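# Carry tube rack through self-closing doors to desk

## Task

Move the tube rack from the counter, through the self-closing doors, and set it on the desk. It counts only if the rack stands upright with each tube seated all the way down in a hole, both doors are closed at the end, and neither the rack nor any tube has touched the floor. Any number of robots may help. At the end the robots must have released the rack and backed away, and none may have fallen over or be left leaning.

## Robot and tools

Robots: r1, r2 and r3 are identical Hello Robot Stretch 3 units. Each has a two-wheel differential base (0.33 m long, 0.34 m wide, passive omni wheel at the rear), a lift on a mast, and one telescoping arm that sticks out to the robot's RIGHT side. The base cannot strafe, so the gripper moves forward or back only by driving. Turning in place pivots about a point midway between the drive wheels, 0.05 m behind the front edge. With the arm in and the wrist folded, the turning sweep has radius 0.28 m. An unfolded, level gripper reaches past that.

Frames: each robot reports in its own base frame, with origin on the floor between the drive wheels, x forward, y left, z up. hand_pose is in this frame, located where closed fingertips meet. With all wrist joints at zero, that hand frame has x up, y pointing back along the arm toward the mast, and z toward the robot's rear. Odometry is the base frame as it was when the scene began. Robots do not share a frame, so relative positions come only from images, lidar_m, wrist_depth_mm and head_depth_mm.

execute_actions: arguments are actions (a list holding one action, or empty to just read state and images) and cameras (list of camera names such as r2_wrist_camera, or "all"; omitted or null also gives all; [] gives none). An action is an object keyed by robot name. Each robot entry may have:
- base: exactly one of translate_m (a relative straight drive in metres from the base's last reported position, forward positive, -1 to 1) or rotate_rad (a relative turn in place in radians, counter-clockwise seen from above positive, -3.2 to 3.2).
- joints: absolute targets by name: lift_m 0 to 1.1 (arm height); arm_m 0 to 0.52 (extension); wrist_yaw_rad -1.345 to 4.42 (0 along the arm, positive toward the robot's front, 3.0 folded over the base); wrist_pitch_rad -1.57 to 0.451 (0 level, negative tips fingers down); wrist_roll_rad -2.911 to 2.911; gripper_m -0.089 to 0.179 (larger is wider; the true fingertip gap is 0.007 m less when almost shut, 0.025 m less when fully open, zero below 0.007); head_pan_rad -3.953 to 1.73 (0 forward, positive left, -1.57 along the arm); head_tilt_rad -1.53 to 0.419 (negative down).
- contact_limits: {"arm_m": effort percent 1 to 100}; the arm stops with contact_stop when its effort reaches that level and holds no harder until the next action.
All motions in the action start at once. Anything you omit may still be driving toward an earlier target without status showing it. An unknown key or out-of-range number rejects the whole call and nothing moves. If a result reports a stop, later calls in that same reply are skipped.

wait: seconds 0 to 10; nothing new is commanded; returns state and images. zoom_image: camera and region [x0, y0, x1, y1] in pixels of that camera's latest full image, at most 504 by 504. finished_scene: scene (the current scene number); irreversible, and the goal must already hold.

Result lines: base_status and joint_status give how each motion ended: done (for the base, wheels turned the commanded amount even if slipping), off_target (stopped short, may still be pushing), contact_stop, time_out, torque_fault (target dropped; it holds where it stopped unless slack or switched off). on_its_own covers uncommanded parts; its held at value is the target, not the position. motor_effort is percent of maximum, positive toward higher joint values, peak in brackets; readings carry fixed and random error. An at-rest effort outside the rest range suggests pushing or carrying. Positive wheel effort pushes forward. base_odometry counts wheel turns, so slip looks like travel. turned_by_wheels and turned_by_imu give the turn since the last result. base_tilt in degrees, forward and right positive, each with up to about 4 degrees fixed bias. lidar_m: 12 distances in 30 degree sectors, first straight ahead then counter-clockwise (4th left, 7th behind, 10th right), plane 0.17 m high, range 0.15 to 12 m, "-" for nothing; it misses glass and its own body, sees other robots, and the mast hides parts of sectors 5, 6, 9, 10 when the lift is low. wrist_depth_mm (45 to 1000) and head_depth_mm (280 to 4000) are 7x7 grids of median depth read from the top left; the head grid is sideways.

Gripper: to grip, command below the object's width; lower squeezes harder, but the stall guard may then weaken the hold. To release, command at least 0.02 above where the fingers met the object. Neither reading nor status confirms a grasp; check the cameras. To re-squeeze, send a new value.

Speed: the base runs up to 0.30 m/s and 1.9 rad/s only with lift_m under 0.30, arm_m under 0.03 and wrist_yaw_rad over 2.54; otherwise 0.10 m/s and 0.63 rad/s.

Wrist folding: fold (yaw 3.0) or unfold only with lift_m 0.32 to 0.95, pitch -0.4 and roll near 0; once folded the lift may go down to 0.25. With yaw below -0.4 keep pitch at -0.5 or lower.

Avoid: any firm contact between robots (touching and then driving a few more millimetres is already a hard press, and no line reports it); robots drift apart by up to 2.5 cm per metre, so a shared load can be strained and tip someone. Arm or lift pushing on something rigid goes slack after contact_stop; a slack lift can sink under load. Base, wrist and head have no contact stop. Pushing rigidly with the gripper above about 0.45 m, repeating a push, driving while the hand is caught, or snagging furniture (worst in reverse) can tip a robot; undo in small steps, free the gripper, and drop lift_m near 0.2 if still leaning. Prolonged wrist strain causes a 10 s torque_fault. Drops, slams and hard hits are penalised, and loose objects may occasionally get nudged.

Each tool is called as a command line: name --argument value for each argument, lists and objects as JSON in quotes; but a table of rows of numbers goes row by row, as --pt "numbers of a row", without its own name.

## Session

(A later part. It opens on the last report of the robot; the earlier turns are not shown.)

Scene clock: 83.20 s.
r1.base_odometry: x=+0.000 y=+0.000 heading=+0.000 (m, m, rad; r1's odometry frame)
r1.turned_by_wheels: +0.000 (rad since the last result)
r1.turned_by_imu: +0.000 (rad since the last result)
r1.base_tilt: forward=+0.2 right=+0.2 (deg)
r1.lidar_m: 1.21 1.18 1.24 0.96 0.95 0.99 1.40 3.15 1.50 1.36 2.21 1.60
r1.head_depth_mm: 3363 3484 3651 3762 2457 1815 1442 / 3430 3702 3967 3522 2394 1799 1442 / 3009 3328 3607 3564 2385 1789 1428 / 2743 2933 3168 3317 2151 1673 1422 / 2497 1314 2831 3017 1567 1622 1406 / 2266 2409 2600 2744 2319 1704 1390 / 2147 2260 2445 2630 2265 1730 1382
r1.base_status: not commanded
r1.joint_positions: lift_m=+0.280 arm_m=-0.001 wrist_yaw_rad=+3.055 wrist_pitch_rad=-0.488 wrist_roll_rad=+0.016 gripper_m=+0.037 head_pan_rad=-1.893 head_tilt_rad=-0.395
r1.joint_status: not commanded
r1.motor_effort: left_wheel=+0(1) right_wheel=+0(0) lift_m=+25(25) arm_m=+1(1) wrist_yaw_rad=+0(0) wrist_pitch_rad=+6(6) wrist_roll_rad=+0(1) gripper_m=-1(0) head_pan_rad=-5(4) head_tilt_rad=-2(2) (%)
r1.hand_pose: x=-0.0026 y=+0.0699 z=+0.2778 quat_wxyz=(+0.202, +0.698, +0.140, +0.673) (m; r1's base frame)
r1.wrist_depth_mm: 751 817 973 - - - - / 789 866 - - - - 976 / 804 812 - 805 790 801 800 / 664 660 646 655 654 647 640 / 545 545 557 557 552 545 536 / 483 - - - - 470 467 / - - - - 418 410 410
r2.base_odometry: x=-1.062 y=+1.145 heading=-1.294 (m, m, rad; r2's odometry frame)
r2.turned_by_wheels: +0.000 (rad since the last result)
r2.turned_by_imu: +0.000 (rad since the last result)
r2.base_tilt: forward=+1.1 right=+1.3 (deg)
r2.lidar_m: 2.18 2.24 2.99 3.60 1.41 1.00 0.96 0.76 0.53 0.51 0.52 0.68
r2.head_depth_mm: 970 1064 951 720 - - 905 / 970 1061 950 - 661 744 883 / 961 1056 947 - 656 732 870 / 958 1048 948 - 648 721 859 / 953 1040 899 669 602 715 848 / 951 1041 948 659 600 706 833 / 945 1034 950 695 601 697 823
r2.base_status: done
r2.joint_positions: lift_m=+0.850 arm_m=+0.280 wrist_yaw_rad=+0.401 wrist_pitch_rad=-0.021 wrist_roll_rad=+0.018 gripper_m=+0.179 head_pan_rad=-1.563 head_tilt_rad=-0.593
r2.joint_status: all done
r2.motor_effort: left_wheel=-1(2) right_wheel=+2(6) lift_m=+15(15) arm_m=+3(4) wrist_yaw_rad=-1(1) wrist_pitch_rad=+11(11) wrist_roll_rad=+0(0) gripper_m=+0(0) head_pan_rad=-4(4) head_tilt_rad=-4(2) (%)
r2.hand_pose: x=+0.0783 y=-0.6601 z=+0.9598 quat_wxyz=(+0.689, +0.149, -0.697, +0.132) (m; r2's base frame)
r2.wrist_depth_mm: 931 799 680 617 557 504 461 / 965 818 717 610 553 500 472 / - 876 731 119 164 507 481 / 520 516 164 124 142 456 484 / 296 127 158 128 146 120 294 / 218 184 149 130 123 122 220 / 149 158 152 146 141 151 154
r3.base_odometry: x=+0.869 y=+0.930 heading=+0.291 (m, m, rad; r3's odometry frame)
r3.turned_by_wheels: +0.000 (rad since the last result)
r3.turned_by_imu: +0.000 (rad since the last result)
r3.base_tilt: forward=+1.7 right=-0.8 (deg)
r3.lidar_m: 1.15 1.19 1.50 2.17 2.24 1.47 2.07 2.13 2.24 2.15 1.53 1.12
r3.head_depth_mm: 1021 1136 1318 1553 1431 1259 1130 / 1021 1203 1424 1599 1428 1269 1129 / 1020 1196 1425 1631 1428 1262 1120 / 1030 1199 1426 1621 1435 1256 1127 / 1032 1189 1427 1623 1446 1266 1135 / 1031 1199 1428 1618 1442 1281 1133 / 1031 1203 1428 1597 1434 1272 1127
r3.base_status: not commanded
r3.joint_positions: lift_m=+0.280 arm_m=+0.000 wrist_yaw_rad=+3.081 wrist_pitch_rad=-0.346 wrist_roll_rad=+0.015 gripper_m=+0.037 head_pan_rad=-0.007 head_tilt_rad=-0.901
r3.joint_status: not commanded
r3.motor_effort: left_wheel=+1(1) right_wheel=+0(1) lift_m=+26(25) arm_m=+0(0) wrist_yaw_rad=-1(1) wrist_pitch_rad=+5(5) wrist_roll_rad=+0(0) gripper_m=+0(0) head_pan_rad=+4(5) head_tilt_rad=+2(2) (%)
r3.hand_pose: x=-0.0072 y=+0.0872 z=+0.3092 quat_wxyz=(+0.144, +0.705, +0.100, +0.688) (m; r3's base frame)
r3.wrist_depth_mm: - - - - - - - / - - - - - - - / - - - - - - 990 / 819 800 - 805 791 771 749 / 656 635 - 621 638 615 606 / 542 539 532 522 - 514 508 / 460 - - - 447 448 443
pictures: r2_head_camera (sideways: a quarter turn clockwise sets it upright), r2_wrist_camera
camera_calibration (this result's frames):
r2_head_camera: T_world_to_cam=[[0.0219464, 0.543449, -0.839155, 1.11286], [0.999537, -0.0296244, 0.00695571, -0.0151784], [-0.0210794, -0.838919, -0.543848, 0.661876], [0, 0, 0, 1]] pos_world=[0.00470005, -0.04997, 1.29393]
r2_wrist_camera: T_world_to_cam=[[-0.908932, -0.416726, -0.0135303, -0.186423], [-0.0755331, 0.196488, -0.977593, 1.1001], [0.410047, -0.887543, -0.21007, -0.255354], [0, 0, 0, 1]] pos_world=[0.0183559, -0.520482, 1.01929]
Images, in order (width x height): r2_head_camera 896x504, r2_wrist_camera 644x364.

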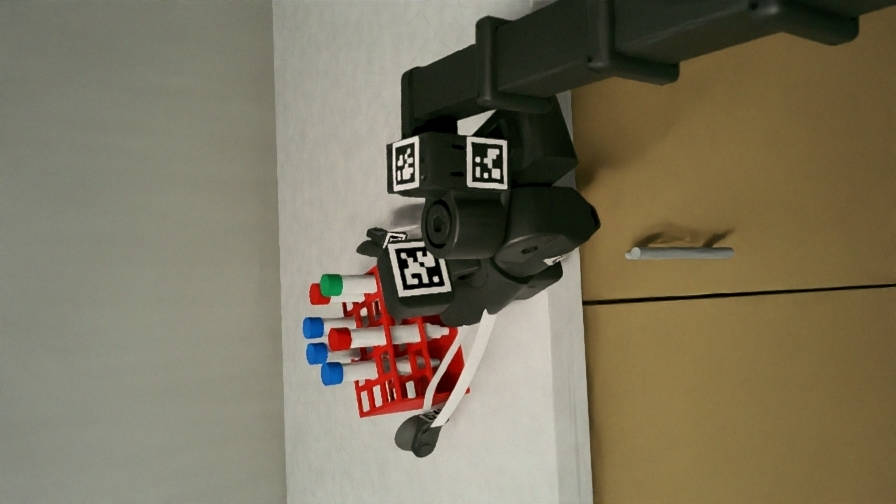

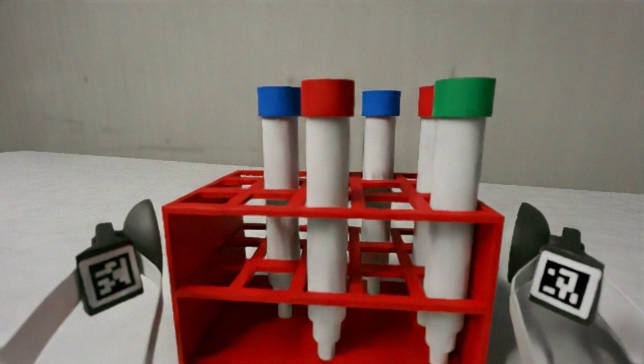

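execute_actions --actions '[{"r2":{"base":{"translate_m":0.005},"joints":{"arm_m":0.288,"gripper_m":0.07}}}]' --cameras '["r2_wrist_camera"]'

execute_actions --actions '[{"r2":{"joints":{"lift_m":0.875}}}]' --cameras '["r2_wrist_camera","r2_head_camera"]'

Scene clock: 89.40 s.
r1.base_odometry: x=+0.000 y=+0.000 heading=+0.000 (m, m, rad; r1's odometry frame)
r1.turned_by_wheels: +0.000 (rad since the last result)
r1.turned_by_imu: +0.001 (rad since the last result)
r1.base_tilt: forward=+0.2 right=+0.1 (deg)
r1.lidar_m: 1.21 1.18 1.24 0.96 0.95 0.99 1.39 3.16 1.50 1.36 2.21 1.61
r1.head_depth_mm: 3420 3592 3626 3725 2427 1815 1441 / 3453 3707 3957 3526 2400 1793 1424 / 3043 3291 3617 3565 2384 1793 1425 / 2731 2955 3220 3331 2165 1665 1416 / 2483 1306 2828 3023 1563 1618 1411 / 2270 2425 2618 2783 2306 1709 1403 / 2159 2281 2446 2655 2291 1729 1384
r1.base_status: not commanded
r1.joint_positions: lift_m=+0.280 arm_m=-0.001 wrist_yaw_rad=+3.055 wrist_pitch_rad=-0.488 wrist_roll_rad=+0.016 gripper_m=+0.037 head_pan_rad=-1.893 head_tilt_rad=-0.395
r1.joint_status: not commanded
r1.motor_effort: left_wheel=+0(0) right_wheel=+0(1) lift_m=+25(25) arm_m=+1(0) wrist_yaw_rad=+0(0) wrist_pitch_rad=+6(6) wrist_roll_rad=-1(1) gripper_m=-1(1) head_pan_rad=-5(4) head_tilt_rad=-2(2) (%)
r1.hand_pose: x=-0.0026 y=+0.0699 z=+0.2778 quat_wxyz=(+0.202, +0.698, +0.140, +0.673) (m; r1's base frame)
r1.wrist_depth_mm: 743 811 989 - - - 990 / 783 877 - - - - 977 / 822 810 - 815 789 811 796 / 666 658 652 641 657 651 641 / 550 541 554 570 564 542 537 / 481 - - - - 467 468 / - - - - 415 416 410
r2.base_odometry: x=-1.061 y=+1.140 heading=-1.294 (m, m, rad; r2's odometry frame)
r2.turned_by_wheels: +0.000 (rad since the last result)
r2.turned_by_imu: +0.000 (rad since the last result)
r2.base_tilt: forward=+1.1 right=+1.3 (deg)
r2.lidar_m: 2.17 2.24 2.99 3.60 1.41 1.01 0.96 0.76 0.53 0.50 0.52 0.68
r2.head_depth_mm: 970 1068 948 719 - - 914 / 967 1059 948 - 653 744 883 / 959 1055 949 - 651 733 870 / 957 1051 950 - 642 718 858 / 951 1045 705 674 601 713 848 / 946 1037 948 669 602 705 833 / 945 1030 952 694 601 700 821
r2.base_status: done
r2.joint_positions: lift_m=+0.850 arm_m=+0.288 wrist_yaw_rad=+0.400 wrist_pitch_rad=-0.021 wrist_roll_rad=+0.018 gripper_m=+0.071 head_pan_rad=-1.563 head_tilt_rad=-0.593
r2.joint_status: all done
r2.motor_effort: left_wheel=-2(1) right_wheel=+2(6) lift_m=+15(15) arm_m=+2(3) wrist_yaw_rad=+0(2) wrist_pitch_rad=+11(11) wrist_roll_rad=+0(0) gripper_m=-26(100) head_pan_rad=-5(5) head_tilt_rad=-3(3) (%)
r2.hand_pose: x=+0.0782 y=-0.6682 z=+0.9598 quat_wxyz=(+0.689, +0.149, -0.697, +0.132) (m; r2's base frame)
r2.wrist_depth_mm: 912 778 694 613 547 497 450 / 963 813 705 601 552 500 463 / - 847 729 149 173 514 473 / 520 515 175 130 146 515 481 / 294 321 162 160 160 142 295 / 204 194 163 141 140 140 212 / - 157 147 148 146 154 157
r3.base_odometry: x=+0.869 y=+0.930 heading=+0.291 (m, m, rad; r3's odometry frame)
r3.turned_by_wheels: +0.000 (rad since the last result)
r3.turned_by_imu: +0.001 (rad since the last result)
r3.base_tilt: forward=+1.6 right=-0.8 (deg)
r3.lidar_m: 1.15 1.19 1.50 2.18 2.25 1.48 2.06 2.13 2.25 2.15 1.53 1.12
r3.head_depth_mm: 1020 1141 1316 1569 1422 1261 1122 / 1027 1191 1407 1603 1423 1260 1125 / 1029 1199 1419 1625 1421 1255 1131 / 1032 1199 1417 1635 1440 1265 1127 / 1032 1203 1417 1622 1428 1264 1133 / 1030 1196 1415 1639 1444 1265 1127 / 1033 1207 1442 1607 1436 1272 1131
r3.base_status: not commanded
r3.joint_positions: lift_m=+0.280 arm_m=+0.000 wrist_yaw_rad=+3.081 wrist_pitch_rad=-0.346 wrist_roll_rad=+0.015 gripper_m=+0.037 head_pan_rad=-0.007 head_tilt_rad=-0.901
r3.joint_status: not commanded
r3.motor_effort: left_wheel=+1(1) right_wheel=+0(0) lift_m=+26(25) arm_m=+0(1) wrist_yaw_rad=-1(2) wrist_pitch_rad=+6(6) wrist_roll_rad=+0(0) gripper_m=+0(0) head_pan_rad=+5(5) head_tilt_rad=+1(1) (%)
r3.hand_pose: x=-0.0072 y=+0.0872 z=+0.3092 quat_wxyz=(+0.144, +0.705, +0.100, +0.688) (m; r3's base frame)
r3.wrist_depth_mm: - - - - - - - / - - - - - - - / - - - - - - 970 / 834 804 - 792 764 764 754 / 658 638 - 628 649 612 608 / 548 535 537 525 - 513 507 / 459 - - - 440 438 437
pictures: r2_wrist_camera
camera_calibration (this result's frames):
r2_wrist_camera: T_world_to_cam=[[-0.90909, -0.416379, -0.0135295, -0.189614], [-0.0754588, 0.196516, -0.977593, 1.10169], [0.409708, -0.887699, -0.21007, -0.262537], [0, 0, 0, 1]] pos_world=[0.0183194, -0.528505, 1.01929]
Images, in order (width x height): r2_wrist_camera 644x364.

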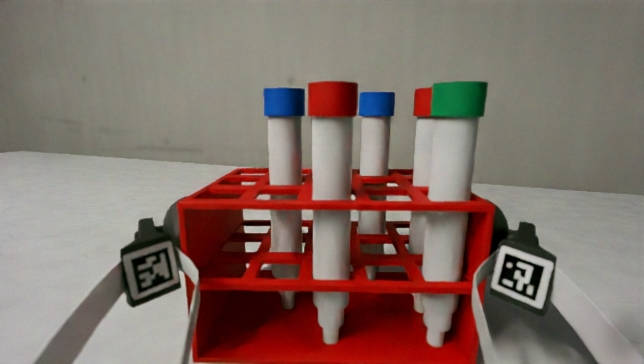

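Scene clock: 90.40 s.
r1.base_odometry: x=+0.000 y=+0.000 heading=+0.000 (m, m, rad; r1's odometry frame)
r1.turned_by_wheels: +0.000 (rad since the last result)
r1.turned_by_imu: +0.000 (rad since the last result)
r1.base_tilt: forward=+0.2 right=+0.1 (deg)
r1.lidar_m: 1.21 1.18 1.24 0.96 0.95 0.99 1.40 3.17 1.51 1.36 2.22 1.61
r1.head_depth_mm: 3430 3529 3608 3725 2458 1821 1446 / 3467 3725 3936 3524 2420 1798 1428 / 3055 3301 3636 3623 2386 1785 1425 / 2723 2954 3157 3301 2151 1665 1421 / 2494 1311 2815 2992 1559 1616 1399 / 2278 2403 2591 2763 2290 1705 1393 / 2142 2287 2434 2618 2282 1703 1379
r1.base_status: not commanded
r1.joint_positions: lift_m=+0.280 arm_m=-0.001 wrist_yaw_rad=+3.055 wrist_pitch_rad=-0.488 wrist_roll_rad=+0.016 gripper_m=+0.037 head_pan_rad=-1.893 head_tilt_rad=-0.395
r1.joint_status: not commanded
r1.motor_effort: left_wheel=-1(0) right_wheel=+1(0) lift_m=+25(25) arm_m=+0(1) wrist_yaw_rad=-1(1) wrist_pitch_rad=+6(6) wrist_roll_rad=-1(0) gripper_m=+0(0) head_pan_rad=-4(4) head_tilt_rad=-2(2) (%)
r1.hand_pose: x=-0.0026 y=+0.0699 z=+0.2778 quat_wxyz=(+0.202, +0.698, +0.140, +0.673) (m; r1's base frame)
r1.wrist_depth_mm: 761 805 970 - - - 989 / 801 881 993 - - - - / 809 839 - 802 791 813 798 / 659 650 659 649 651 639 648 / 548 556 550 562 567 546 539 / 471 - - - - 465 468 / - - - - 408 409 414
r2.base_odometry: x=-1.061 y=+1.140 heading=-1.294 (m, m, rad; r2's odometry frame)
r2.turned_by_wheels: +0.000 (rad since the last result)
r2.turned_by_imu: +0.000 (rad since the last result)
r2.base_tilt: forward=+1.1 right=+1.4 (deg)
r2.lidar_m: 2.18 2.24 2.99 3.59 1.41 1.01 0.96 0.76 0.53 0.50 0.52 0.68
r2.head_depth_mm: 969 1066 947 753 - 765 917 / 966 1060 975 - 645 741 883 / 962 1052 1002 - 645 731 871 / 957 1048 978 - 635 720 860 / 953 1040 676 669 601 714 848 / 952 1038 903 667 600 706 833 / 945 1033 949 695 602 698 822
r2.base_status: not commanded
r2.joint_positions: lift_m=+0.874 arm_m=+0.288 wrist_yaw_rad=+0.400 wrist_pitch_rad=-0.027 wrist_roll_rad=+0.018 gripper_m=+0.075 head_pan_rad=-1.563 head_tilt_rad=-0.593
r2.joint_status: all done
r2.motor_effort: left_wheel=-1(1) right_wheel=+2(2) lift_m=+34(34) arm_m=+3(3) wrist_yaw_rad=+0(1) wrist_pitch_rad=+15(15) wrist_roll_rad=+0(0) gripper_m=-25(27) head_pan_rad=-5(5) head_tilt_rad=-2(3) (%)
r2.hand_pose: x=+0.0782 y=-0.6680 z=+0.9821 quat_wxyz=(+0.689, +0.151, -0.697, +0.130) (m; r2's base frame)
r2.wrist_depth_mm: 906 769 690 610 542 495 455 / 961 817 714 615 553 499 466 / - 843 737 150 173 517 474 / 612 603 175 132 146 525 490 / 347 382 162 161 163 142 353 / 244 231 163 141 140 141 252 / 192 188 154 147 146 184 188
r3.base_odometry: x=+0.869 y=+0.930 heading=+0.291 (m, m, rad; r3's odometry frame)
r3.turned_by_wheels: +0.000 (rad since the last result)
r3.turned_by_imu: +0.000 (rad since the last result)
r3.base_tilt: forward=+1.6 right=-0.8 (deg)
r3.lidar_m: 1.15 1.19 1.50 2.17 2.25 1.48 2.06 2.14 2.25 2.15 1.53 1.12
r3.head_depth_mm: 1018 1143 1319 1570 1432 1260 1122 / 1029 1197 1414 1609 1421 1264 1128 / 1029 1202 1428 1627 1431 1262 1125 / 1031 1199 1418 1624 1435 1265 1131 / 1036 1199 1429 1615 1436 1262 1135 / 1029 1197 1438 1611 1439 1265 1127 / 1032 1200 1431 1608 1439 1267 1124
r3.base_status: not commanded
r3.joint_positions: lift_m=+0.280 arm_m=+0.000 wrist_yaw_rad=+3.081 wrist_pitch_rad=-0.346 wrist_roll_rad=+0.015 gripper_m=+0.037 head_pan_rad=-0.007 head_tilt_rad=-0.901
r3.joint_status: not commanded
r3.motor_effort: left_wheel=+1(1) right_wheel=+0(0) lift_m=+25(25) arm_m=+0(0) wrist_yaw_rad=-1(1) wrist_pitch_rad=+5(5) wrist_roll_rad=+0(0) gripper_m=+0(0) head_pan_rad=+5(5) head_tilt_rad=+1(1) (%)
r3.hand_pose: x=-0.0072 y=+0.0872 z=+0.3092 quat_wxyz=(+0.144, +0.705, +0.100, +0.688) (m; r3's base frame)
r3.wrist_depth_mm: - - - - - - - / - - - - - - - / - - - - - - 997 / 834 799 - 788 767 764 753 / 650 639 - 616 637 617 610 / 546 531 534 523 - 511 513 / 460 - - - 445 441 439
pictures: r2_head_camera (sideways: a quarter turn clockwise sets it upright), r2_wrist_camera
camera_calibration (this result's frames):
r2_head_camera: T_world_to_cam=[[0.0219463, 0.543449, -0.839155, 1.11286], [0.999537, -0.0296242, 0.00695571, -0.0151784], [-0.0210792, -0.838919, -0.543848, 0.661876], [0, 0, 0, 1]] pos_world=[0.00470007, -0.04997, 1.29393]
r2_wrist_camera: T_world_to_cam=[[-0.909123, -0.416301, -0.01372, -0.189064], [-0.07794, 0.202379, -0.976201, 1.12619], [0.40917, -0.886418, -0.216434, -0.250511], [0, 0, 0, 1]] pos_world=[0.0183952, -0.528683, 1.04258]
Images, in order (width x height): r2_head_camera 896x504, r2_wrist_camera 644x364.

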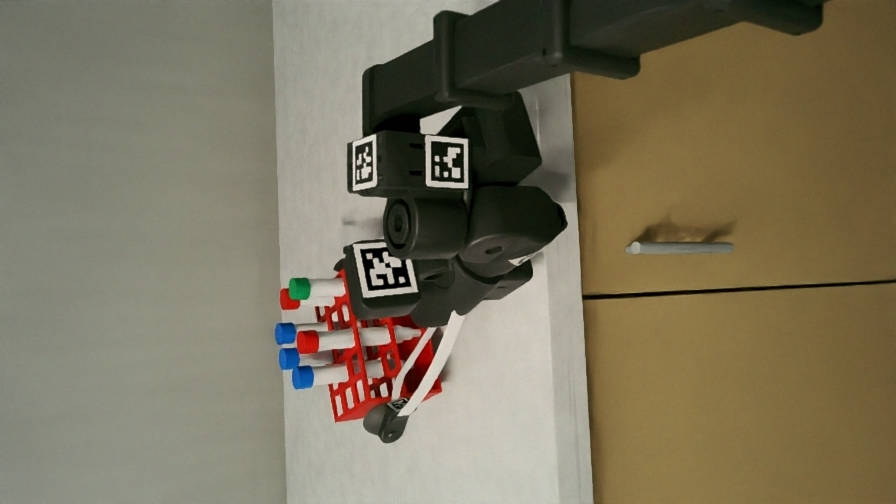

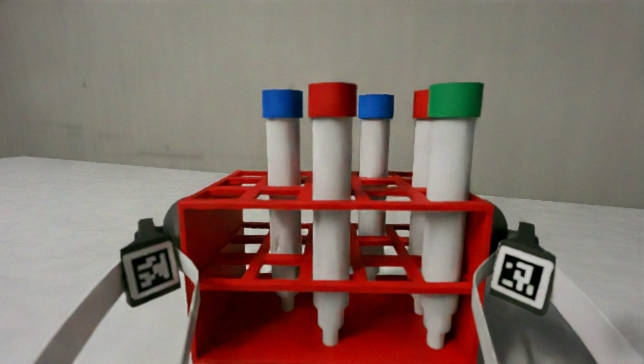

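execute_actions --actions '[{"r2":{"joints":{"arm_m":0,"wrist_yaw_rad":1.5,"head_pan_rad":-3.9,"head_tilt_rad":-0.5}}}]' --cameras '["r2_wrist_camera"]'

execute_actions --actions '[{"r2":{"base":{"rotate_rad":-1.3},"joints":{"wrist_yaw_rad":2.6,"lift_m":0.65,"head_pan_rad":-2.6}}}]' --cameras '["r2_wrist_camera","r2_nav_camera"]'

Scene clock: 101.47 s.
r1.base_odometry: x=+0.000 y=+0.000 heading=+0.000 (m, m, rad; r1's odometry frame)
r1.turned_by_wheels: +0.000 (rad since the last result)
r1.turned_by_imu: +0.002 (rad since the last result)
r1.base_tilt: forward=+0.1 right=+0.2 (deg)
r1.lidar_m: 1.21 1.18 1.24 0.96 0.95 0.99 1.40 3.17 1.51 1.36 2.21 1.60
r1.head_depth_mm: 3395 3531 3727 3703 2432 1817 1436 / 3371 3734 - 3559 2398 1801 1437 / 3012 3331 3651 3630 2403 1782 1433 / 2715 2919 3193 3278 2146 1664 1414 / 2470 1313 2846 2941 1556 1629 1397 / 2285 2414 2601 2799 2305 1719 1391 / 2159 2287 2445 2597 2285 1717 1385
r1.base_status: not commanded
r1.joint_positions: lift_m=+0.280 arm_m=-0.001 wrist_yaw_rad=+3.055 wrist_pitch_rad=-0.488 wrist_roll_rad=+0.016 gripper_m=+0.037 head_pan_rad=-1.893 head_tilt_rad=-0.395
r1.joint_status: not commanded
r1.motor_effort: left_wheel=+0(0) right_wheel=+1(0) lift_m=+25(25) arm_m=+0(0) wrist_yaw_rad=-1(0) wrist_pitch_rad=+6(6) wrist_roll_rad=-1(0) gripper_m=-1(0) head_pan_rad=-4(4) head_tilt_rad=-2(2) (%)
r1.hand_pose: x=-0.0026 y=+0.0699 z=+0.2778 quat_wxyz=(+0.202, +0.698, +0.140, +0.673) (m; r1's base frame)
r1.wrist_depth_mm: 756 799 - - - - 987 / 804 867 - - - - 976 / 813 837 - 810 809 814 793 / 661 653 654 655 642 646 654 / 563 552 543 565 569 543 537 / 482 - - - - 467 464 / - - - - 413 410 419
r2.base_odometry: x=-1.061 y=+1.140 heading=-1.294 (m, m, rad; r2's odometry frame)
r2.turned_by_wheels: +0.000 (rad since the last result)
r2.turned_by_imu: +0.000 (rad since the last result)
r2.base_tilt: forward=+1.1 right=+1.3 (deg)
r2.lidar_m: 2.18 2.24 3.00 3.60 1.41 1.01 0.96 0.76 0.53 0.50 0.52 0.68
r2.head_depth_mm: - - - - - - - / 1449 1582 1724 - - - - / 1301 1420 1591 1756 1891 1717 - / 1188 1289 1400 1537 1684 - - / 1095 1173 1268 1379 1464 - - / 1009 1078 1157 1241 1310 - - / 936 993 1060 1132 1203 - -
r2.base_status: not commanded
r2.joint_positions: lift_m=+0.874 arm_m=+0.003 wrist_yaw_rad=+1.500 wrist_pitch_rad=-0.028 wrist_roll_rad=+0.018 gripper_m=+0.081 head_pan_rad=-3.893 head_tilt_rad=-0.507
r2.joint_status: all done
joint sent to its limit — the command would take r2.arm_m past its lower limit, so that joint was sent only as far as its limit.
r2.on_its_own: gripper_m is held at +0.080, not at your +0.070, by its stall guard, which is not easing now
r2.motor_effort: left_wheel=+0(0) right_wheel=+2(2) lift_m=+34(34) arm_m=-4(3) wrist_yaw_rad=+0(4) wrist_pitch_rad=+15(15) wrist_roll_rad=+0(0) gripper_m=-23(23) head_pan_rad=-5(59) head_tilt_rad=+4(14) (%)
r2.hand_pose: x=+0.2335 y=-0.1661 z=+0.9820 quat_wxyz=(+0.520, +0.493, -0.515, +0.470) (m; r2's base frame)
r2.wrist_depth_mm: - - - - - - - / - - - - - - - / - - - 151 158 - - / - - 175 132 143 621 629 / - - 163 161 163 142 373 / - - 163 141 140 141 339 / - - 154 147 147 474 388
r3.base_odometry: x=+0.869 y=+0.930 heading=+0.291 (m, m, rad; r3's odometry frame)
r3.turned_by_wheels: +0.000 (rad since the last result)
r3.turned_by_imu: +0.002 (rad since the last result)
r3.base_tilt: forward=+1.6 right=-0.8 (deg)
r3.lidar_m: 1.15 1.19 1.50 2.18 2.25 1.48 2.06 2.14 2.25 2.14 1.54 1.12
r3.head_depth_mm: 1021 1140 1318 1566 1433 1253 1128 / 1032 1191 1420 1595 1427 1260 1117 / 1031 1196 1421 1612 1423 1259 1133 / 1029 1199 1422 1626 1440 1269 1128 / 1030 1197 1425 1609 1438 1263 1129 / 1030 1202 1428 1632 1444 1258 1127 / 1034 1202 1435 1607 1443 1279 1135
r3.base_status: not commanded
r3.joint_positions: lift_m=+0.280 arm_m=+0.000 wrist_yaw_rad=+3.081 wrist_pitch_rad=-0.346 wrist_roll_rad=+0.015 gripper_m=+0.037 head_pan_rad=-0.007 head_tilt_rad=-0.901
r3.joint_status: not commanded
r3.motor_effort: left_wheel=+1(1) right_wheel=-1(0) lift_m=+25(25) arm_m=+0(0) wrist_yaw_rad=-1(1) wrist_pitch_rad=+6(6) wrist_roll_rad=+0(0) gripper_m=+0(0) head_pan_rad=+5(4) head_tilt_rad=+1(0) (%)
r3.hand_pose: x=-0.0072 y=+0.0872 z=+0.3092 quat_wxyz=(+0.144, +0.705, +0.100, +0.688) (m; r3's base frame)
r3.wrist_depth_mm: - - - - - - - / - - - - - - - / - - - - - - 982 / 820 811 - 790 777 756 750 / 645 638 - 619 645 613 600 / 546 537 529 524 - 513 512 / 462 - - - 450 443 442
pictures: r2_wrist_camera
camera_calibration (this result's frames):
r2_wrist_camera: T_world_to_cam=[[-0.0422449, -0.999013, -0.0137312, -0.138069], [-0.216008, 0.022551, -0.976131, 1.03894], [0.975477, -0.0382706, -0.216747, 0.139783], [0, 0, 0, 1]] pos_world=[0.0822322, -0.156012, 1.04255]
Images, in order (width x height): r2_wrist_camera 644x364.

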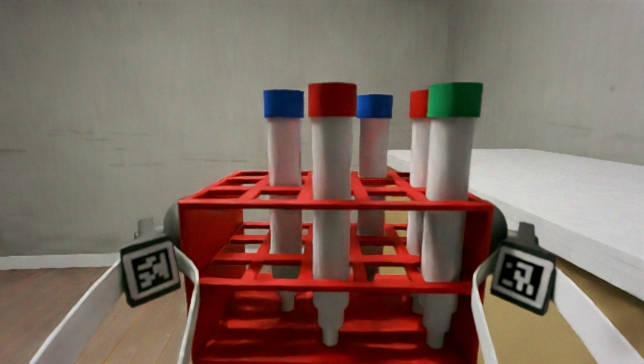

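Scene clock: 104.47 s.
r1.base_odometry: x=+0.000 y=+0.000 heading=+0.000 (m, m, rad; r1's odometry frame)
r1.turned_by_wheels: +0.000 (rad since the last result)
r1.turned_by_imu: +0.001 (rad since the last result)
r1.base_tilt: forward=+0.2 right=+0.1 (deg)
r1.lidar_m: 1.21 1.18 1.24 0.97 0.95 0.98 1.40 3.15 1.51 1.36 2.21 1.60
r1.head_depth_mm: 3414 3543 3658 3700 2437 1832 1450 / 3431 3741 3976 3523 2387 1800 1432 / 3087 3285 3642 3577 2395 1798 1431 / 2705 3001 3199 3312 2143 1661 1420 / 2487 1312 2852 2994 1566 1619 1404 / 2269 2395 2611 2819 2294 1703 1390 / 2136 2279 2463 2663 2279 1739 1381
r1.base_status: not commanded
r1.joint_positions: lift_m=+0.280 arm_m=-0.001 wrist_yaw_rad=+3.055 wrist_pitch_rad=-0.488 wrist_roll_rad=+0.016 gripper_m=+0.037 head_pan_rad=-1.893 head_tilt_rad=-0.395
r1.joint_status: not commanded
r1.motor_effort: left_wheel=+1(0) right_wheel=+1(1) lift_m=+25(25) arm_m=+1(1) wrist_yaw_rad=+0(0) wrist_pitch_rad=+6(6) wrist_roll_rad=+0(1) gripper_m=+0(0) head_pan_rad=-4(4) head_tilt_rad=-2(2) (%)
r1.hand_pose: x=-0.0026 y=+0.0699 z=+0.2778 quat_wxyz=(+0.202, +0.698, +0.140, +0.673) (m; r1's base frame)
r1.wrist_depth_mm: 751 798 988 - - - - / 789 877 - - - - 994 / 806 804 - 794 784 802 813 / 656 657 652 646 645 637 658 / 549 543 549 555 559 547 539 / 479 - - - - 467 468 / - - - - 408 413 412
r2.base_odometry: x=-1.061 y=+1.140 heading=-2.594 (m, m, rad; r2's odometry frame)
r2.turned_by_wheels: -1.300 (rad since the last result)
r2.turned_by_imu: -1.315 (rad since the last result)
r2.base_tilt: forward=+1.1 right=+1.3 (deg)
r2.lidar_m: 0.50 0.57 0.93 2.18 2.48 3.61 2.05 1.14 0.96 0.96 0.60 0.51
r2.head_depth_mm: 1726 1924 2189 2447 2023 1631 1354 / 1527 1671 1870 2110 2027 1619 1351 / 1339 1460 1620 1807 1946 1626 1355 / 1211 1313 1427 1574 1751 1625 1358 / 1112 1196 1287 1399 1532 1582 1358 / 1022 1085 1167 1261 1364 1489 1368 / 947 1005 1071 1141 1232 1332 1357
r2.base_status: done
r2.joint_positions: lift_m=+0.650 arm_m=+0.003 wrist_yaw_rad=+2.598 wrist_pitch_rad=-0.029 wrist_roll_rad=+0.018 gripper_m=+0.081 head_pan_rad=-2.607 head_tilt_rad=-0.507
r2.joint_status: all done
r2.on_its_own: gripper_m is held at +0.080, not at your +0.070, by its stall guard, which is not easing now
r2.motor_effort: left_wheel=+2(6) right_wheel=+0(3) lift_m=+16(30) arm_m=-4(4) wrist_yaw_rad=+2(4) wrist_pitch_rad=+16(15) wrist_roll_rad=+0(0) gripper_m=-23(23) head_pan_rad=+4(57) head_tilt_rad=+4(4) (%)
r2.hand_pose: x=+0.1109 y=+0.0708 z=+0.7578 quat_wxyz=(+0.198, +0.690, -0.182, +0.672) (m; r2's base frame)
r2.wrist_depth_mm: - - - - - - 901 / - - - - 829 498 395 / - - - 151 157 508 406 / - - 176 132 147 520 412 / - - 163 161 162 141 409 / - - 162 141 139 141 398 / - - 154 147 146 525 442
r3.base_odometry: x=+0.869 y=+0.930 heading=+0.291 (m, m, rad; r3's odometry frame)
r3.turned_by_wheels: +0.000 (rad since the last result)
r3.turned_by_imu: +0.000 (rad since the last result)
r3.base_tilt: forward=+1.7 right=-0.8 (deg)
r3.lidar_m: 1.15 1.19 1.50 2.17 2.25 1.48 2.06 2.14 2.25 2.15 1.54 1.12
r3.head_depth_mm: 1019 1147 1318 1575 1421 1259 1121 / 1029 1193 1418 1591 1422 1261 1126 / 1026 1198 1422 1621 1435 1261 1125 / 1028 1198 1437 1628 1433 1268 1134 / 1034 1198 1430 1619 1435 1254 1126 / 1038 1200 1421 1613 1451 1271 1131 / 1039 1198 1430 1607 1438 1261 1137
r3.base_status: not commanded
r3.joint_positions: lift_m=+0.280 arm_m=+0.000 wrist_yaw_rad=+3.081 wrist_pitch_rad=-0.346 wrist_roll_rad=+0.015 gripper_m=+0.037 head_pan_rad=-0.007 head_tilt_rad=-0.901
r3.joint_status: not commanded
r3.motor_effort: left_wheel=+0(0) right_wheel=+0(0) lift_m=+25(25) arm_m=+0(0) wrist_yaw_rad=+0(2) wrist_pitch_rad=+6(5) wrist_roll_rad=+0(0) gripper_m=+0(0) head_pan_rad=+5(5) head_tilt_rad=+1(0) (%)
r3.hand_pose: x=-0.0072 y=+0.0872 z=+0.3092 quat_wxyz=(+0.144, +0.705, +0.100, +0.688) (m; r3's base frame)
r3.wrist_depth_mm: - - - - - - - / - - - - - - - / - - - - - - 981 / 829 787 - 779 764 754 744 / 644 648 - 636 643 616 607 / 539 540 532 527 - 520 514 / 464 - - - 444 441 439
pictures: r2_nav_camera (sideways: a quarter turn counterclockwise sets it upright), r2_wrist_camera
camera_calibration (this result's frames):
r2_nav_camera: T_world_to_cam=[[-0.412903, -0.251484, 0.875366, -1.09287], [-0.489596, 0.871731, 0.0195014, 0.0268494], [-0.767989, -0.420524, -0.483066, 0.594634], [0, 0, 0, 1]] pos_world=[0.0185699, -0.0481861, 1.24338]
r2_wrist_camera: T_world_to_cam=[[0.870277, -0.49237, -0.0137534, -0.0467158], [-0.118801, -0.182723, -0.97596, 0.791873], [0.47802, 0.85099, -0.217514, 0.212635], [0, 0, 0, 1]] pos_world=[0.0330872, -0.0592587, 0.818446]
Images, in order (width x height): r2_nav_camera 672x504, r2_wrist_camera 644x364.

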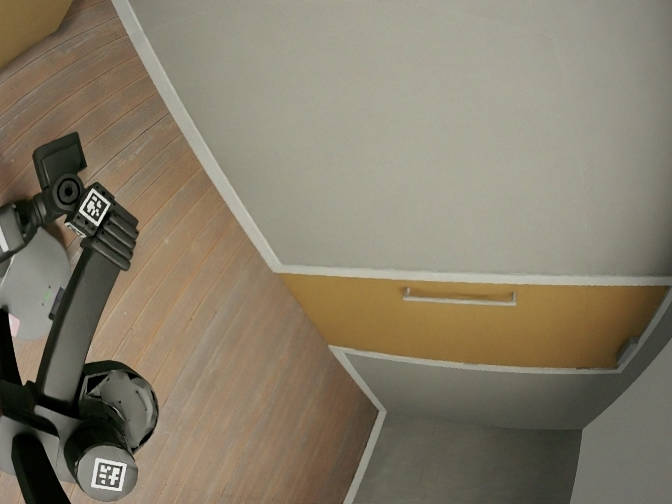

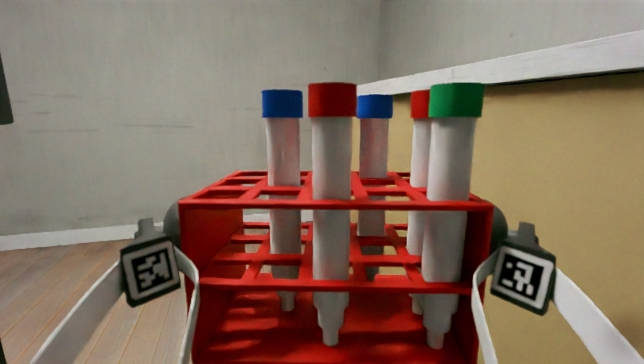

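execute_actions --actions '[{"r3":{"base":{"rotate_rad":3.1},"joints":{"head_pan_rad":-3.0}},"r1":{"base":{"rotate_rad":1.15},"joints":{"head_pan_rad":-3.0,"head_tilt_rad":-0.8}},"r2":{"base":{"rotate_rad":-0.4},"joints":{"lift_m":0.29,"head_pan_rad":-2.3}}}]' --cameras '["r2_wrist_camera"]'

execute_actions --actions '[{"r3":{"base":{"translate_m":-0.82}},"r1":{"base":{"translate_m":-0.7}},"r2":{"base":{"translate_m":-0.9}}}]' --cameras '["r3_nav_camera"]'

execute_actions --actions '[{"r3":{"base":{"translate_m":-0.12}},"r1":{"base":{"translate_m":-0.3}}}]' --cameras '["r3_nav_camera","r1_nav_camera","r2_nav_camera"]'

Scene clock: 121.17 s.
r1.base_odometry: x=+0.000 y=+0.000 heading=+1.150 (m, m, rad; r1's odometry frame)
r1.turned_by_wheels: +1.150 (rad since the last result)
r1.turned_by_imu: +1.139 (rad since the last result)
r1.base_tilt: forward=+0.2 right=+0.2 (deg)
r1.lidar_m: 1.18 0.95 0.94 1.02 1.56 3.59 1.49 2.23 2.21 1.48 1.19 1.18
r1.head_depth_mm: 3435 3149 2369 1900 1568 1338 1166 / 3267 3247 2379 1885 1566 1328 1158 / 2955 3161 2307 1853 1538 1319 1176 / 2609 2793 2145 1830 1529 1313 1160 / 2454 2621 1837 1788 1525 1300 1137 / 2307 2576 2248 1795 1499 1290 1128 / 2168 2392 2225 1781 1487 1285 1121
r1.base_status: done
r1.joint_positions: lift_m=+0.280 arm_m=-0.001 wrist_yaw_rad=+3.055 wrist_pitch_rad=-0.488 wrist_roll_rad=+0.016 gripper_m=+0.037 head_pan_rad=-2.993 head_tilt_rad=-0.790
r1.joint_status: all done
r1.motor_effort: left_wheel=-2(8) right_wheel=+1(7) lift_m=+25(25) arm_m=+1(1) wrist_yaw_rad=+0(1) wrist_pitch_rad=+6(6) wrist_roll_rad=-1(0) gripper_m=-1(0) head_pan_rad=-4(52) head_tilt_rad=-4(32) (%)
r1.hand_pose: x=-0.0026 y=+0.0699 z=+0.2778 quat_wxyz=(+0.202, +0.698, +0.140, +0.673) (m; r1's base frame)
r1.wrist_depth_mm: - - - - - 872 740 / - - - - - 913 773 / 819 824 - 796 808 802 776 / 647 659 657 646 642 646 650 / 547 548 556 565 561 544 541 / 484 - - - - 465 469 / - - - - 411 414 415
r2.base_odometry: x=-1.061 y=+1.140 heading=-2.994 (m, m, rad; r2's odometry frame)
r2.turned_by_wheels: -0.400 (rad since the last result)
r2.turned_by_imu: -0.404 (rad since the last result)
r2.base_tilt: forward=+1.1 right=+1.3 (deg)
r2.lidar_m: 0.50 0.51 0.61 1.15 2.18 2.67 3.60 1.68 1.06 0.96 0.97 0.56
r2.head_depth_mm: 2180 2447 2875 2667 2013 1622 1352 / 1822 2017 2266 2464 2023 1623 1357 / 1579 1734 1908 2127 2033 1623 1359 / 1378 1503 1626 1798 1902 1628 1358 / 1235 1313 1423 1536 1679 1616 1360 / 1115 1188 1268 1362 1470 1534 1364 / 1020 1075 1148 1218 1303 1400 1358
r2.base_status: done
r2.joint_positions: lift_m=+0.290 arm_m=+0.003 wrist_yaw_rad=+2.598 wrist_pitch_rad=-0.029 wrist_roll_rad=+0.018 gripper_m=+0.081 head_pan_rad=-2.307 head_tilt_rad=-0.507
r2.joint_status: all done
r2.on_its_own: gripper_m is held at +0.080, not at your +0.070, by its stall guard, which is not easing now
r2.motor_effort: left_wheel=+2(5) right_wheel=+0(3) lift_m=+16(17) arm_m=-4(3) wrist_yaw_rad=+2(2) wrist_pitch_rad=+15(15) wrist_roll_rad=+0(0) gripper_m=-24(23) head_pan_rad=+5(34) head_tilt_rad=+4(3) (%)
r2.hand_pose: x=+0.1108 y=+0.0708 z=+0.3977 quat_wxyz=(+0.198, +0.690, -0.181, +0.672) (m; r2's base frame)
r2.wrist_depth_mm: - - - 683 519 423 353 / - - - 649 525 426 364 / - - - 150 157 427 370 / - - 175 132 144 432 372 / - - 162 162 162 141 380 / 837 779 163 141 140 141 379 / 649 644 153 147 147 499 415
r3.base_odometry: x=+0.869 y=+0.930 heading=-2.892 (m, m, rad; r3's odometry frame)
r3.turned_by_wheels: +3.100 (rad since the last result)
r3.turned_by_imu: +3.047 (rad since the last result)
r3.base_tilt: forward=+1.7 right=-0.7 (deg)
r3.lidar_m: 2.07 2.11 2.24 2.21 1.62 1.12 1.15 1.18 1.44 2.18 2.22 1.46
r3.head_depth_mm: 1008 1165 1372 1571 1427 1264 1137 / 1028 1186 1430 1605 1427 1262 - / 1031 1195 1426 1619 1427 1262 - / 1053 1222 1460 1645 1430 1262 1177 / 1066 1230 1468 1662 1433 1263 1161 / 1073 1255 1509 1651 1446 1259 1147 / 1092 1233 1432 1631 1440 1269 1130
r3.base_status: done
r3.joint_positions: lift_m=+0.280 arm_m=+0.000 wrist_yaw_rad=+3.081 wrist_pitch_rad=-0.346 wrist_roll_rad=+0.015 gripper_m=+0.037 head_pan_rad=-2.993 head_tilt_rad=-0.901
r3.joint_status: all done
r3.motor_effort: left_wheel=-1(9) right_wheel=+3(14) lift_m=+26(26) arm_m=+0(0) wrist_yaw_rad=-1(1) wrist_pitch_rad=+6(6) wrist_roll_rad=+0(0) gripper_m=+0(0) head_pan_rad=-4(62) head_tilt_rad=+2(1) (%)
r3.hand_pose: x=-0.0072 y=+0.0872 z=+0.3092 quat_wxyz=(+0.144, +0.705, +0.100, +0.688) (m; r3's base frame)
r3.wrist_depth_mm: - - - - - - - / - - - - - - - / - - - - - - - / 818 794 - 783 768 758 754 / 653 637 - 630 638 615 604 / 547 534 528 519 - 515 511 / 460 - - - 447 440 439
pictures: r2_wrist_camera
camera_calibration (this result's frames):
r2_wrist_camera: T_world_to_cam=[[0.870384, -0.492181, -0.0137554, -0.0516358], [-0.118809, -0.18283, -0.975939, 0.440506], [0.477824, 0.851076, -0.217608, 0.13438], [0, 0, 0, 1]] pos_world=[0.0330693, -0.0592441, 0.458439]
Images, in order (width x height): r2_wrist_camera 644x364.

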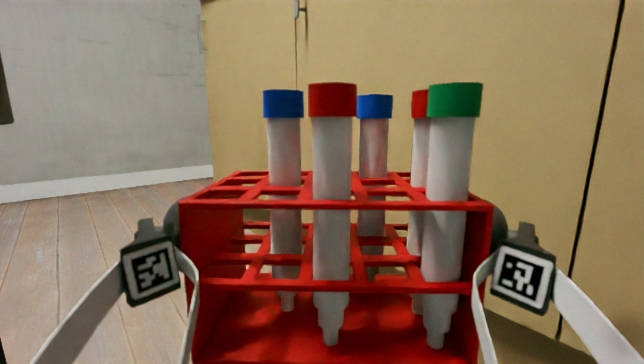

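Scene clock: 125.87 s.
r1.base_odometry: x=-0.286 y=-0.639 heading=+1.150 (m, m, rad; r1's odometry frame)
r1.turned_by_wheels: +0.000 (rad since the last result)
r1.turned_by_imu: +0.002 (rad since the last result)
r1.base_tilt: forward=+0.2 right=+0.2 (deg)
r1.lidar_m: 1.72 1.38 1.37 1.49 2.29 3.05 2.24 1.58 1.78 1.94 1.74 1.73
r1.head_depth_mm: 2877 3080 2392 1893 1571 1345 1171 / 2627 2951 2347 1883 1567 1320 1158 / 2368 2759 2322 1862 1548 1322 1178 / 2145 2493 2294 1847 1537 1306 1164 / 1963 2226 2278 1828 1523 1304 1141 / 1813 2053 2177 1808 1502 1292 1129 / 1677 1880 2031 1788 1496 1278 1121
r1.base_status: done
r1.joint_positions: lift_m=+0.280 arm_m=-0.001 wrist_yaw_rad=+3.055 wrist_pitch_rad=-0.488 wrist_roll_rad=+0.016 gripper_m=+0.037 head_pan_rad=-2.993 head_tilt_rad=-0.791
r1.joint_status: not commanded
r1.motor_effort: left_wheel=-2(12) right_wheel=+1(4) lift_m=+25(25) arm_m=+1(1) wrist_yaw_rad=+0(1) wrist_pitch_rad=+6(6) wrist_roll_rad=-1(0) gripper_m=-1(0) head_pan_rad=-5(4) head_tilt_rad=-4(5) (%)
r1.hand_pose: x=-0.0026 y=+0.0699 z=+0.2777 quat_wxyz=(+0.202, +0.698, +0.140, +0.673) (m; r1's base frame)
r1.wrist_depth_mm: - - - - - - - / - - - - - - - / 800 811 - 815 805 803 790 / 659 644 643 657 638 651 644 / 551 551 548 560 564 549 540 / 479 - - - - 467 472 / - - - - 413 411 410
r2.base_odometry: x=-0.171 y=+1.273 heading=-2.994 (m, m, rad; r2's odometry frame)
r2.turned_by_wheels: +0.000 (rad since the last result)
r2.turned_by_imu: -0.005 (rad since the last result)
r2.base_tilt: forward=+1.1 right=+1.3 (deg)
r2.lidar_m: 1.39 1.39 1.68 2.02 2.03 2.48 2.73 1.96 1.24 1.12 1.12 1.37
r2.head_depth_mm: 2434 2616 2827 2666 2023 1619 1351 / 2149 2384 2698 2689 2034 1621 1354 / 1837 2015 2215 2418 2017 1624 1360 / 1621 1758 1902 2093 2024 1626 1360 / 1446 1551 1673 1797 1890 1622 1358 / 1301 1391 1485 1597 1715 1624 1358 / 1190 1260 1344 1424 1523 1594 1361
r2.base_status: done
r2.joint_positions: lift_m=+0.290 arm_m=+0.003 wrist_yaw_rad=+2.599 wrist_pitch_rad=-0.029 wrist_roll_rad=+0.018 gripper_m=+0.081 head_pan_rad=-2.307 head_tilt_rad=-0.507
r2.joint_status: not commanded
r2.on_its_own: gripper_m is held at +0.080, not at your +0.070, by its stall guard, which is not easing now
r2.motor_effort: left_wheel=+2(4) right_wheel=+0(6) lift_m=+16(16) arm_m=-3(4) wrist_yaw_rad=+2(2) wrist_pitch_rad=+15(15) wrist_roll_rad=+0(0) gripper_m=-23(23) head_pan_rad=+4(4) head_tilt_rad=+3(4) (%)
r2.hand_pose: x=+0.1107 y=+0.0709 z=+0.3977 quat_wxyz=(+0.198, +0.690, -0.181, +0.673) (m; r2's base frame)
r2.wrist_depth_mm: - - - - - - 998 / - - - - - - - / - - - 151 157 - - / - - 175 132 137 - - / - - 163 161 162 141 - / 834 796 164 141 140 141 862 / 646 643 153 147 146 623 642
r3.base_odometry: x=+1.664 y=+1.132 heading=-2.892 (m, m, rad; r3's odometry frame)
r3.turned_by_wheels: +0.000 (rad since the last result)
r3.turned_by_imu: -0.004 (rad since the last result)
r3.base_tilt: forward=+1.7 right=-0.8 (deg)
r3.lidar_m: 1.57 2.94 2.59 1.29 0.39 0.35 0.33 0.34 0.45 0.80 2.27 1.58
r3.head_depth_mm: - 311 368 450 579 813 1073 / 286 315 374 459 593 839 - / 287 320 380 468 608 864 - / 290 324 386 478 624 906 1177 / 291 328 393 487 642 945 1161 / 293 333 399 497 660 981 1146 / 295 338 406 508 678 1028 1123
r3.base_status: done
r3.joint_positions: lift_m=+0.280 arm_m=+0.000 wrist_yaw_rad=+3.081 wrist_pitch_rad=-0.346 wrist_roll_rad=+0.015 gripper_m=+0.037 head_pan_rad=-2.993 head_tilt_rad=-0.901
r3.joint_status: not commanded
r3.motor_effort: left_wheel=-1(11) right_wheel=+3(6) lift_m=+25(25) arm_m=+0(0) wrist_yaw_rad=+0(1) wrist_pitch_rad=+6(5) wrist_roll_rad=+0(0) gripper_m=+0(0) head_pan_rad=-5(4) head_tilt_rad=+1(1) (%)
r3.hand_pose: x=-0.0071 y=+0.0872 z=+0.3092 quat_wxyz=(+0.144, +0.705, +0.100, +0.688) (m; r3's base frame)
r3.wrist_depth_mm: 337 486 - - - - - / 333 505 - - - - - / 345 505 - - - - 978 / 367 518 - 790 764 757 754 / 395 481 - 624 650 617 601 / 421 480 535 528 - 517 509 / 416 - - - 448 444 440
pictures: r3_nav_camera (sideways: a quarter turn counterclockwise sets it upright)
camera_calibration (this result's frames):
r3_nav_camera: T_world_to_cam=[[-0.814119, -0.078308, 0.575394, -0.699538], [-0.133254, 0.989617, -0.0538587, 0.123585], [-0.565202, -0.120521, -0.816101, 1.01837], [0, 0, 0, 1]] pos_world=[0.0225459, -0.0543458, 1.24026]
Images, in order (width x height): r3_nav_camera 672x504.

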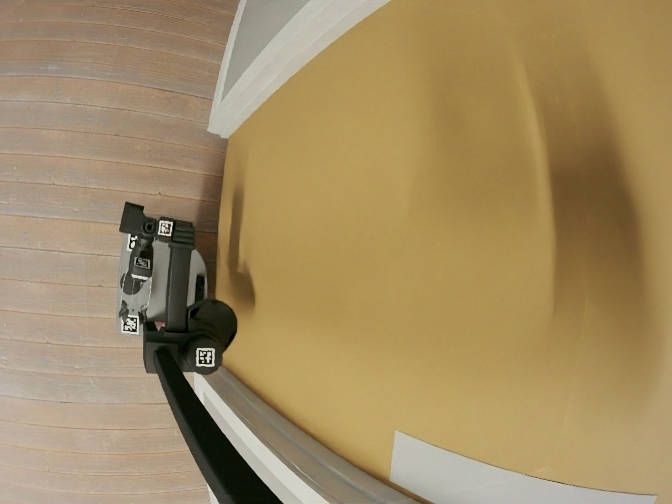

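Scene clock: 128.53 s.
r1.base_odometry: x=-0.409 y=-0.913 heading=+1.150 (m, m, rad; r1's odometry frame)
r1.turned_by_wheels: +0.000 (rad since the last result)
r1.turned_by_imu: +0.001 (rad since the last result)
r1.base_tilt: forward=+0.2 right=+0.1 (deg)
r1.lidar_m: 1.95 1.57 1.55 1.69 2.61 2.36 2.01 1.45 1.63 1.74 1.99 1.96
r1.head_depth_mm: 2623 2916 2399 1903 1575 1346 1163 / 2349 2807 2362 1867 1557 1333 1158 / 2130 2472 2345 1870 1553 1321 1169 / 1924 2215 2329 1841 1533 1303 1173 / 1751 2027 2201 1824 1519 1305 1141 / 1611 1835 2035 1807 1513 1295 1128 / 1501 1666 1902 1780 1496 1273 1120
r1.base_status: done
r1.joint_positions: lift_m=+0.280 arm_m=-0.001 wrist_yaw_rad=+3.055 wrist_pitch_rad=-0.488 wrist_roll_rad=+0.016 gripper_m=+0.037 head_pan_rad=-2.993 head_tilt_rad=-0.791
r1.joint_status: not commanded
r1.motor_effort: left_wheel=-2(10) right_wheel=+1(4) lift_m=+25(25) arm_m=+0(1) wrist_yaw_rad=+0(0) wrist_pitch_rad=+6(6) wrist_roll_rad=+0(0) gripper_m=-1(1) head_pan_rad=-4(4) head_tilt_rad=-4(4) (%)
r1.hand_pose: x=-0.0026 y=+0.0699 z=+0.2777 quat_wxyz=(+0.202, +0.698, +0.140, +0.673) (m; r1's base frame)
r1.wrist_depth_mm: - - - - - - - / - - - - - - - / 805 799 - 803 782 792 800 / 663 665 664 655 643 654 644 / 561 545 549 567 568 541 536 / 479 - - - - 474 458 / - - - - 419 408 406
r2.base_odometry: x=-0.171 y=+1.273 heading=-2.994 (m, m, rad; r2's odometry frame)
r2.turned_by_wheels: +0.000 (rad since the last result)
r2.turned_by_imu: +0.000 (rad since the last result)
r2.base_tilt: forward=+1.1 right=+1.3 (deg)
r2.lidar_m: 1.39 1.40 1.67 2.02 2.03 2.48 2.73 1.96 1.24 1.12 1.12 1.37
r2.head_depth_mm: 2421 2626 2809 2698 2010 1615 1357 / 2152 2392 2676 2694 2003 1625 1351 / 1851 2024 2243 2420 2030 1618 1354 / 1623 1762 1913 2091 2030 1625 1360 / 1455 1549 1666 1802 1893 1628 1359 / 1306 1389 1488 1603 1730 1625 1358 / 1191 1262 1340 1423 1530 1584 1359
r2.base_status: not commanded
r2.joint_positions: lift_m=+0.290 arm_m=+0.003 wrist_yaw_rad=+2.599 wrist_pitch_rad=-0.029 wrist_roll_rad=+0.018 gripper_m=+0.081 head_pan_rad=-2.307 head_tilt_rad=-0.507
r2.joint_status: not commanded
r2.on_its_own: gripper_m is held at +0.080, not at your +0.070, by its stall guard, which is not easing now
r2.motor_effort: left_wheel=+2(2) right_wheel=+0(0) lift_m=+16(16) arm_m=-3(4) wrist_yaw_rad=+1(1) wrist_pitch_rad=+15(15) wrist_roll_rad=+0(0) gripper_m=-24(23) head_pan_rad=+4(4) head_tilt_rad=+4(3) (%)
r2.hand_pose: x=+0.1107 y=+0.0709 z=+0.3977 quat_wxyz=(+0.198, +0.690, -0.181, +0.673) (m; r2's base frame)
r2.wrist_depth_mm: - - - - - - 983 / - - - - - - - / - - - 150 158 - - / - - 175 132 144 - - / - - 163 161 162 142 - / 854 786 164 141 140 141 858 / 632 637 154 147 146 631 648
r3.base_odometry: x=+1.780 y=+1.162 heading=-2.892 (m, m, rad; r3's odometry frame)
r3.turned_by_wheels: +0.000 (rad since the last result)
r3.turned_by_imu: +0.008 (rad since the last result)
r3.base_tilt: forward=+1.8 right=-0.6 (deg)
r3.lidar_m: 1.45 3.06 2.64 0.69 0.35 0.30 0.27 0.28 0.34 0.63 2.29 2.99
r3.head_depth_mm: - - 306 370 480 691 992 / - - 303 374 486 693 - / - - 305 375 490 701 - / - - 306 378 493 711 998 / - - 307 379 497 720 1069 / - - 309 382 502 729 1093 / - - 310 385 506 737 1101
r3.base_status: translate_m off_target (by the wheels' count: -0.1198 of -0.1200)
r3.joint_positions: lift_m=+0.280 arm_m=+0.000 wrist_yaw_rad=+3.080 wrist_pitch_rad=-0.346 wrist_roll_rad=+0.014 gripper_m=+0.037 head_pan_rad=-2.994 head_tilt_rad=-0.898
r3.joint_status: not commanded
r3.on_its_own: left_wheel is at rest, and its effort (-20) is outside its rest range (-18 to +18); right_wheel is at rest, and its effort (-34) is outside its rest range (-18 to +18)
r3.motor_effort: left_wheel=-20(64) right_wheel=-34(59) lift_m=+25(26) arm_m=+0(0) wrist_yaw_rad=-1(4) wrist_pitch_rad=+5(6) wrist_roll_rad=+0(0) gripper_m=+0(0) head_pan_rad=-4(6) head_tilt_rad=+0(1) (%)
r3.hand_pose: x=-0.0069 y=+0.0872 z=+0.3092 quat_wxyz=(+0.144, +0.705, +0.099, +0.688) (m; r3's base frame)
r3.wrist_depth_mm: 283 295 - - - - - / 303 316 - - - - - / 342 340 - - - - 1000 / 380 369 - 794 784 765 750 / 399 402 - 630 635 623 608 / 382 456 469 526 - 521 510 / 361 - - - 448 442 436
pictures: r1_nav_camera (sideways: a quarter turn counterclockwise sets it upright), r2_nav_camera (sideways: a quarter turn counterclockwise sets it upright), r3_nav_camera (sideways: a quarter turn counterclockwise sets it upright)
camera_calibration (this result's frames):
r1_nav_camera: T_world_to_cam=[[-0.721626, -0.147454, 0.676398, -0.835533], [-0.20253, 0.979273, -0.00259116, 0.0594888], [-0.661996, -0.13886, -0.736532, 0.920683], [0, 0, 0, 1]] pos_world=[0.0185947, -0.0536121, 1.24342]
r2_nav_camera: T_world_to_cam=[[-0.319904, -0.362015, 0.875561, -1.09369], [-0.725343, 0.688111, 0.0194923, 0.0282994], [-0.60954, -0.628846, -0.482715, 0.59321], [0, 0, 0, 1]] pos_world=[0.0322375, -0.0423661, 1.24339]
r3_nav_camera: T_world_to_cam=[[-0.812503, -0.0770157, 0.577847, -0.702744], [-0.132153, 0.989763, -0.0539021, 0.123635], [-0.56778, -0.12016, -0.814363, 1.01613], [0, 0, 0, 1]] pos_world=[0.0222932, -0.0543939, 1.24024]
Images, in order (width x height): r1_nav_camera 672x504, r2_nav_camera 672x504, r3_nav_camera 672x504.

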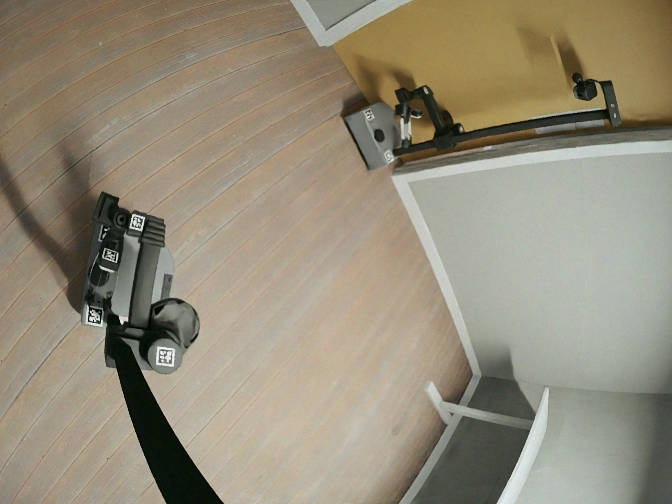

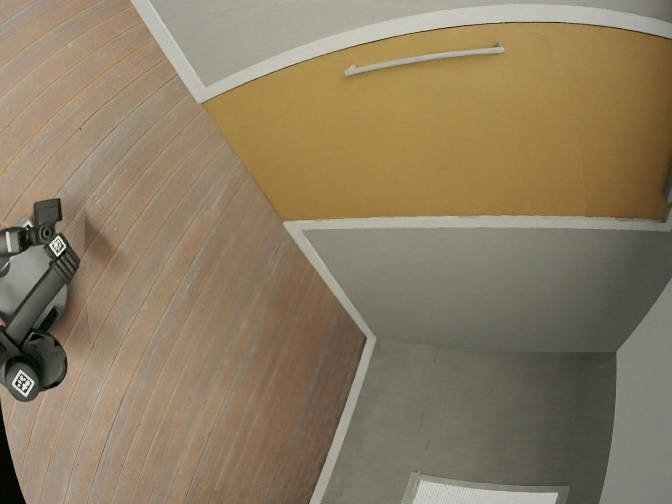

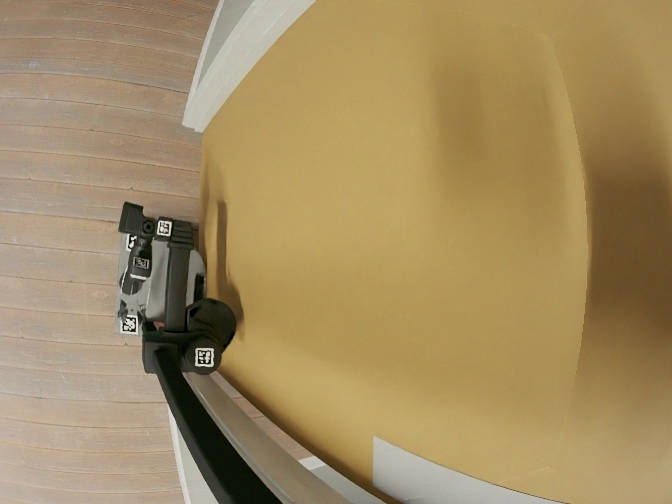

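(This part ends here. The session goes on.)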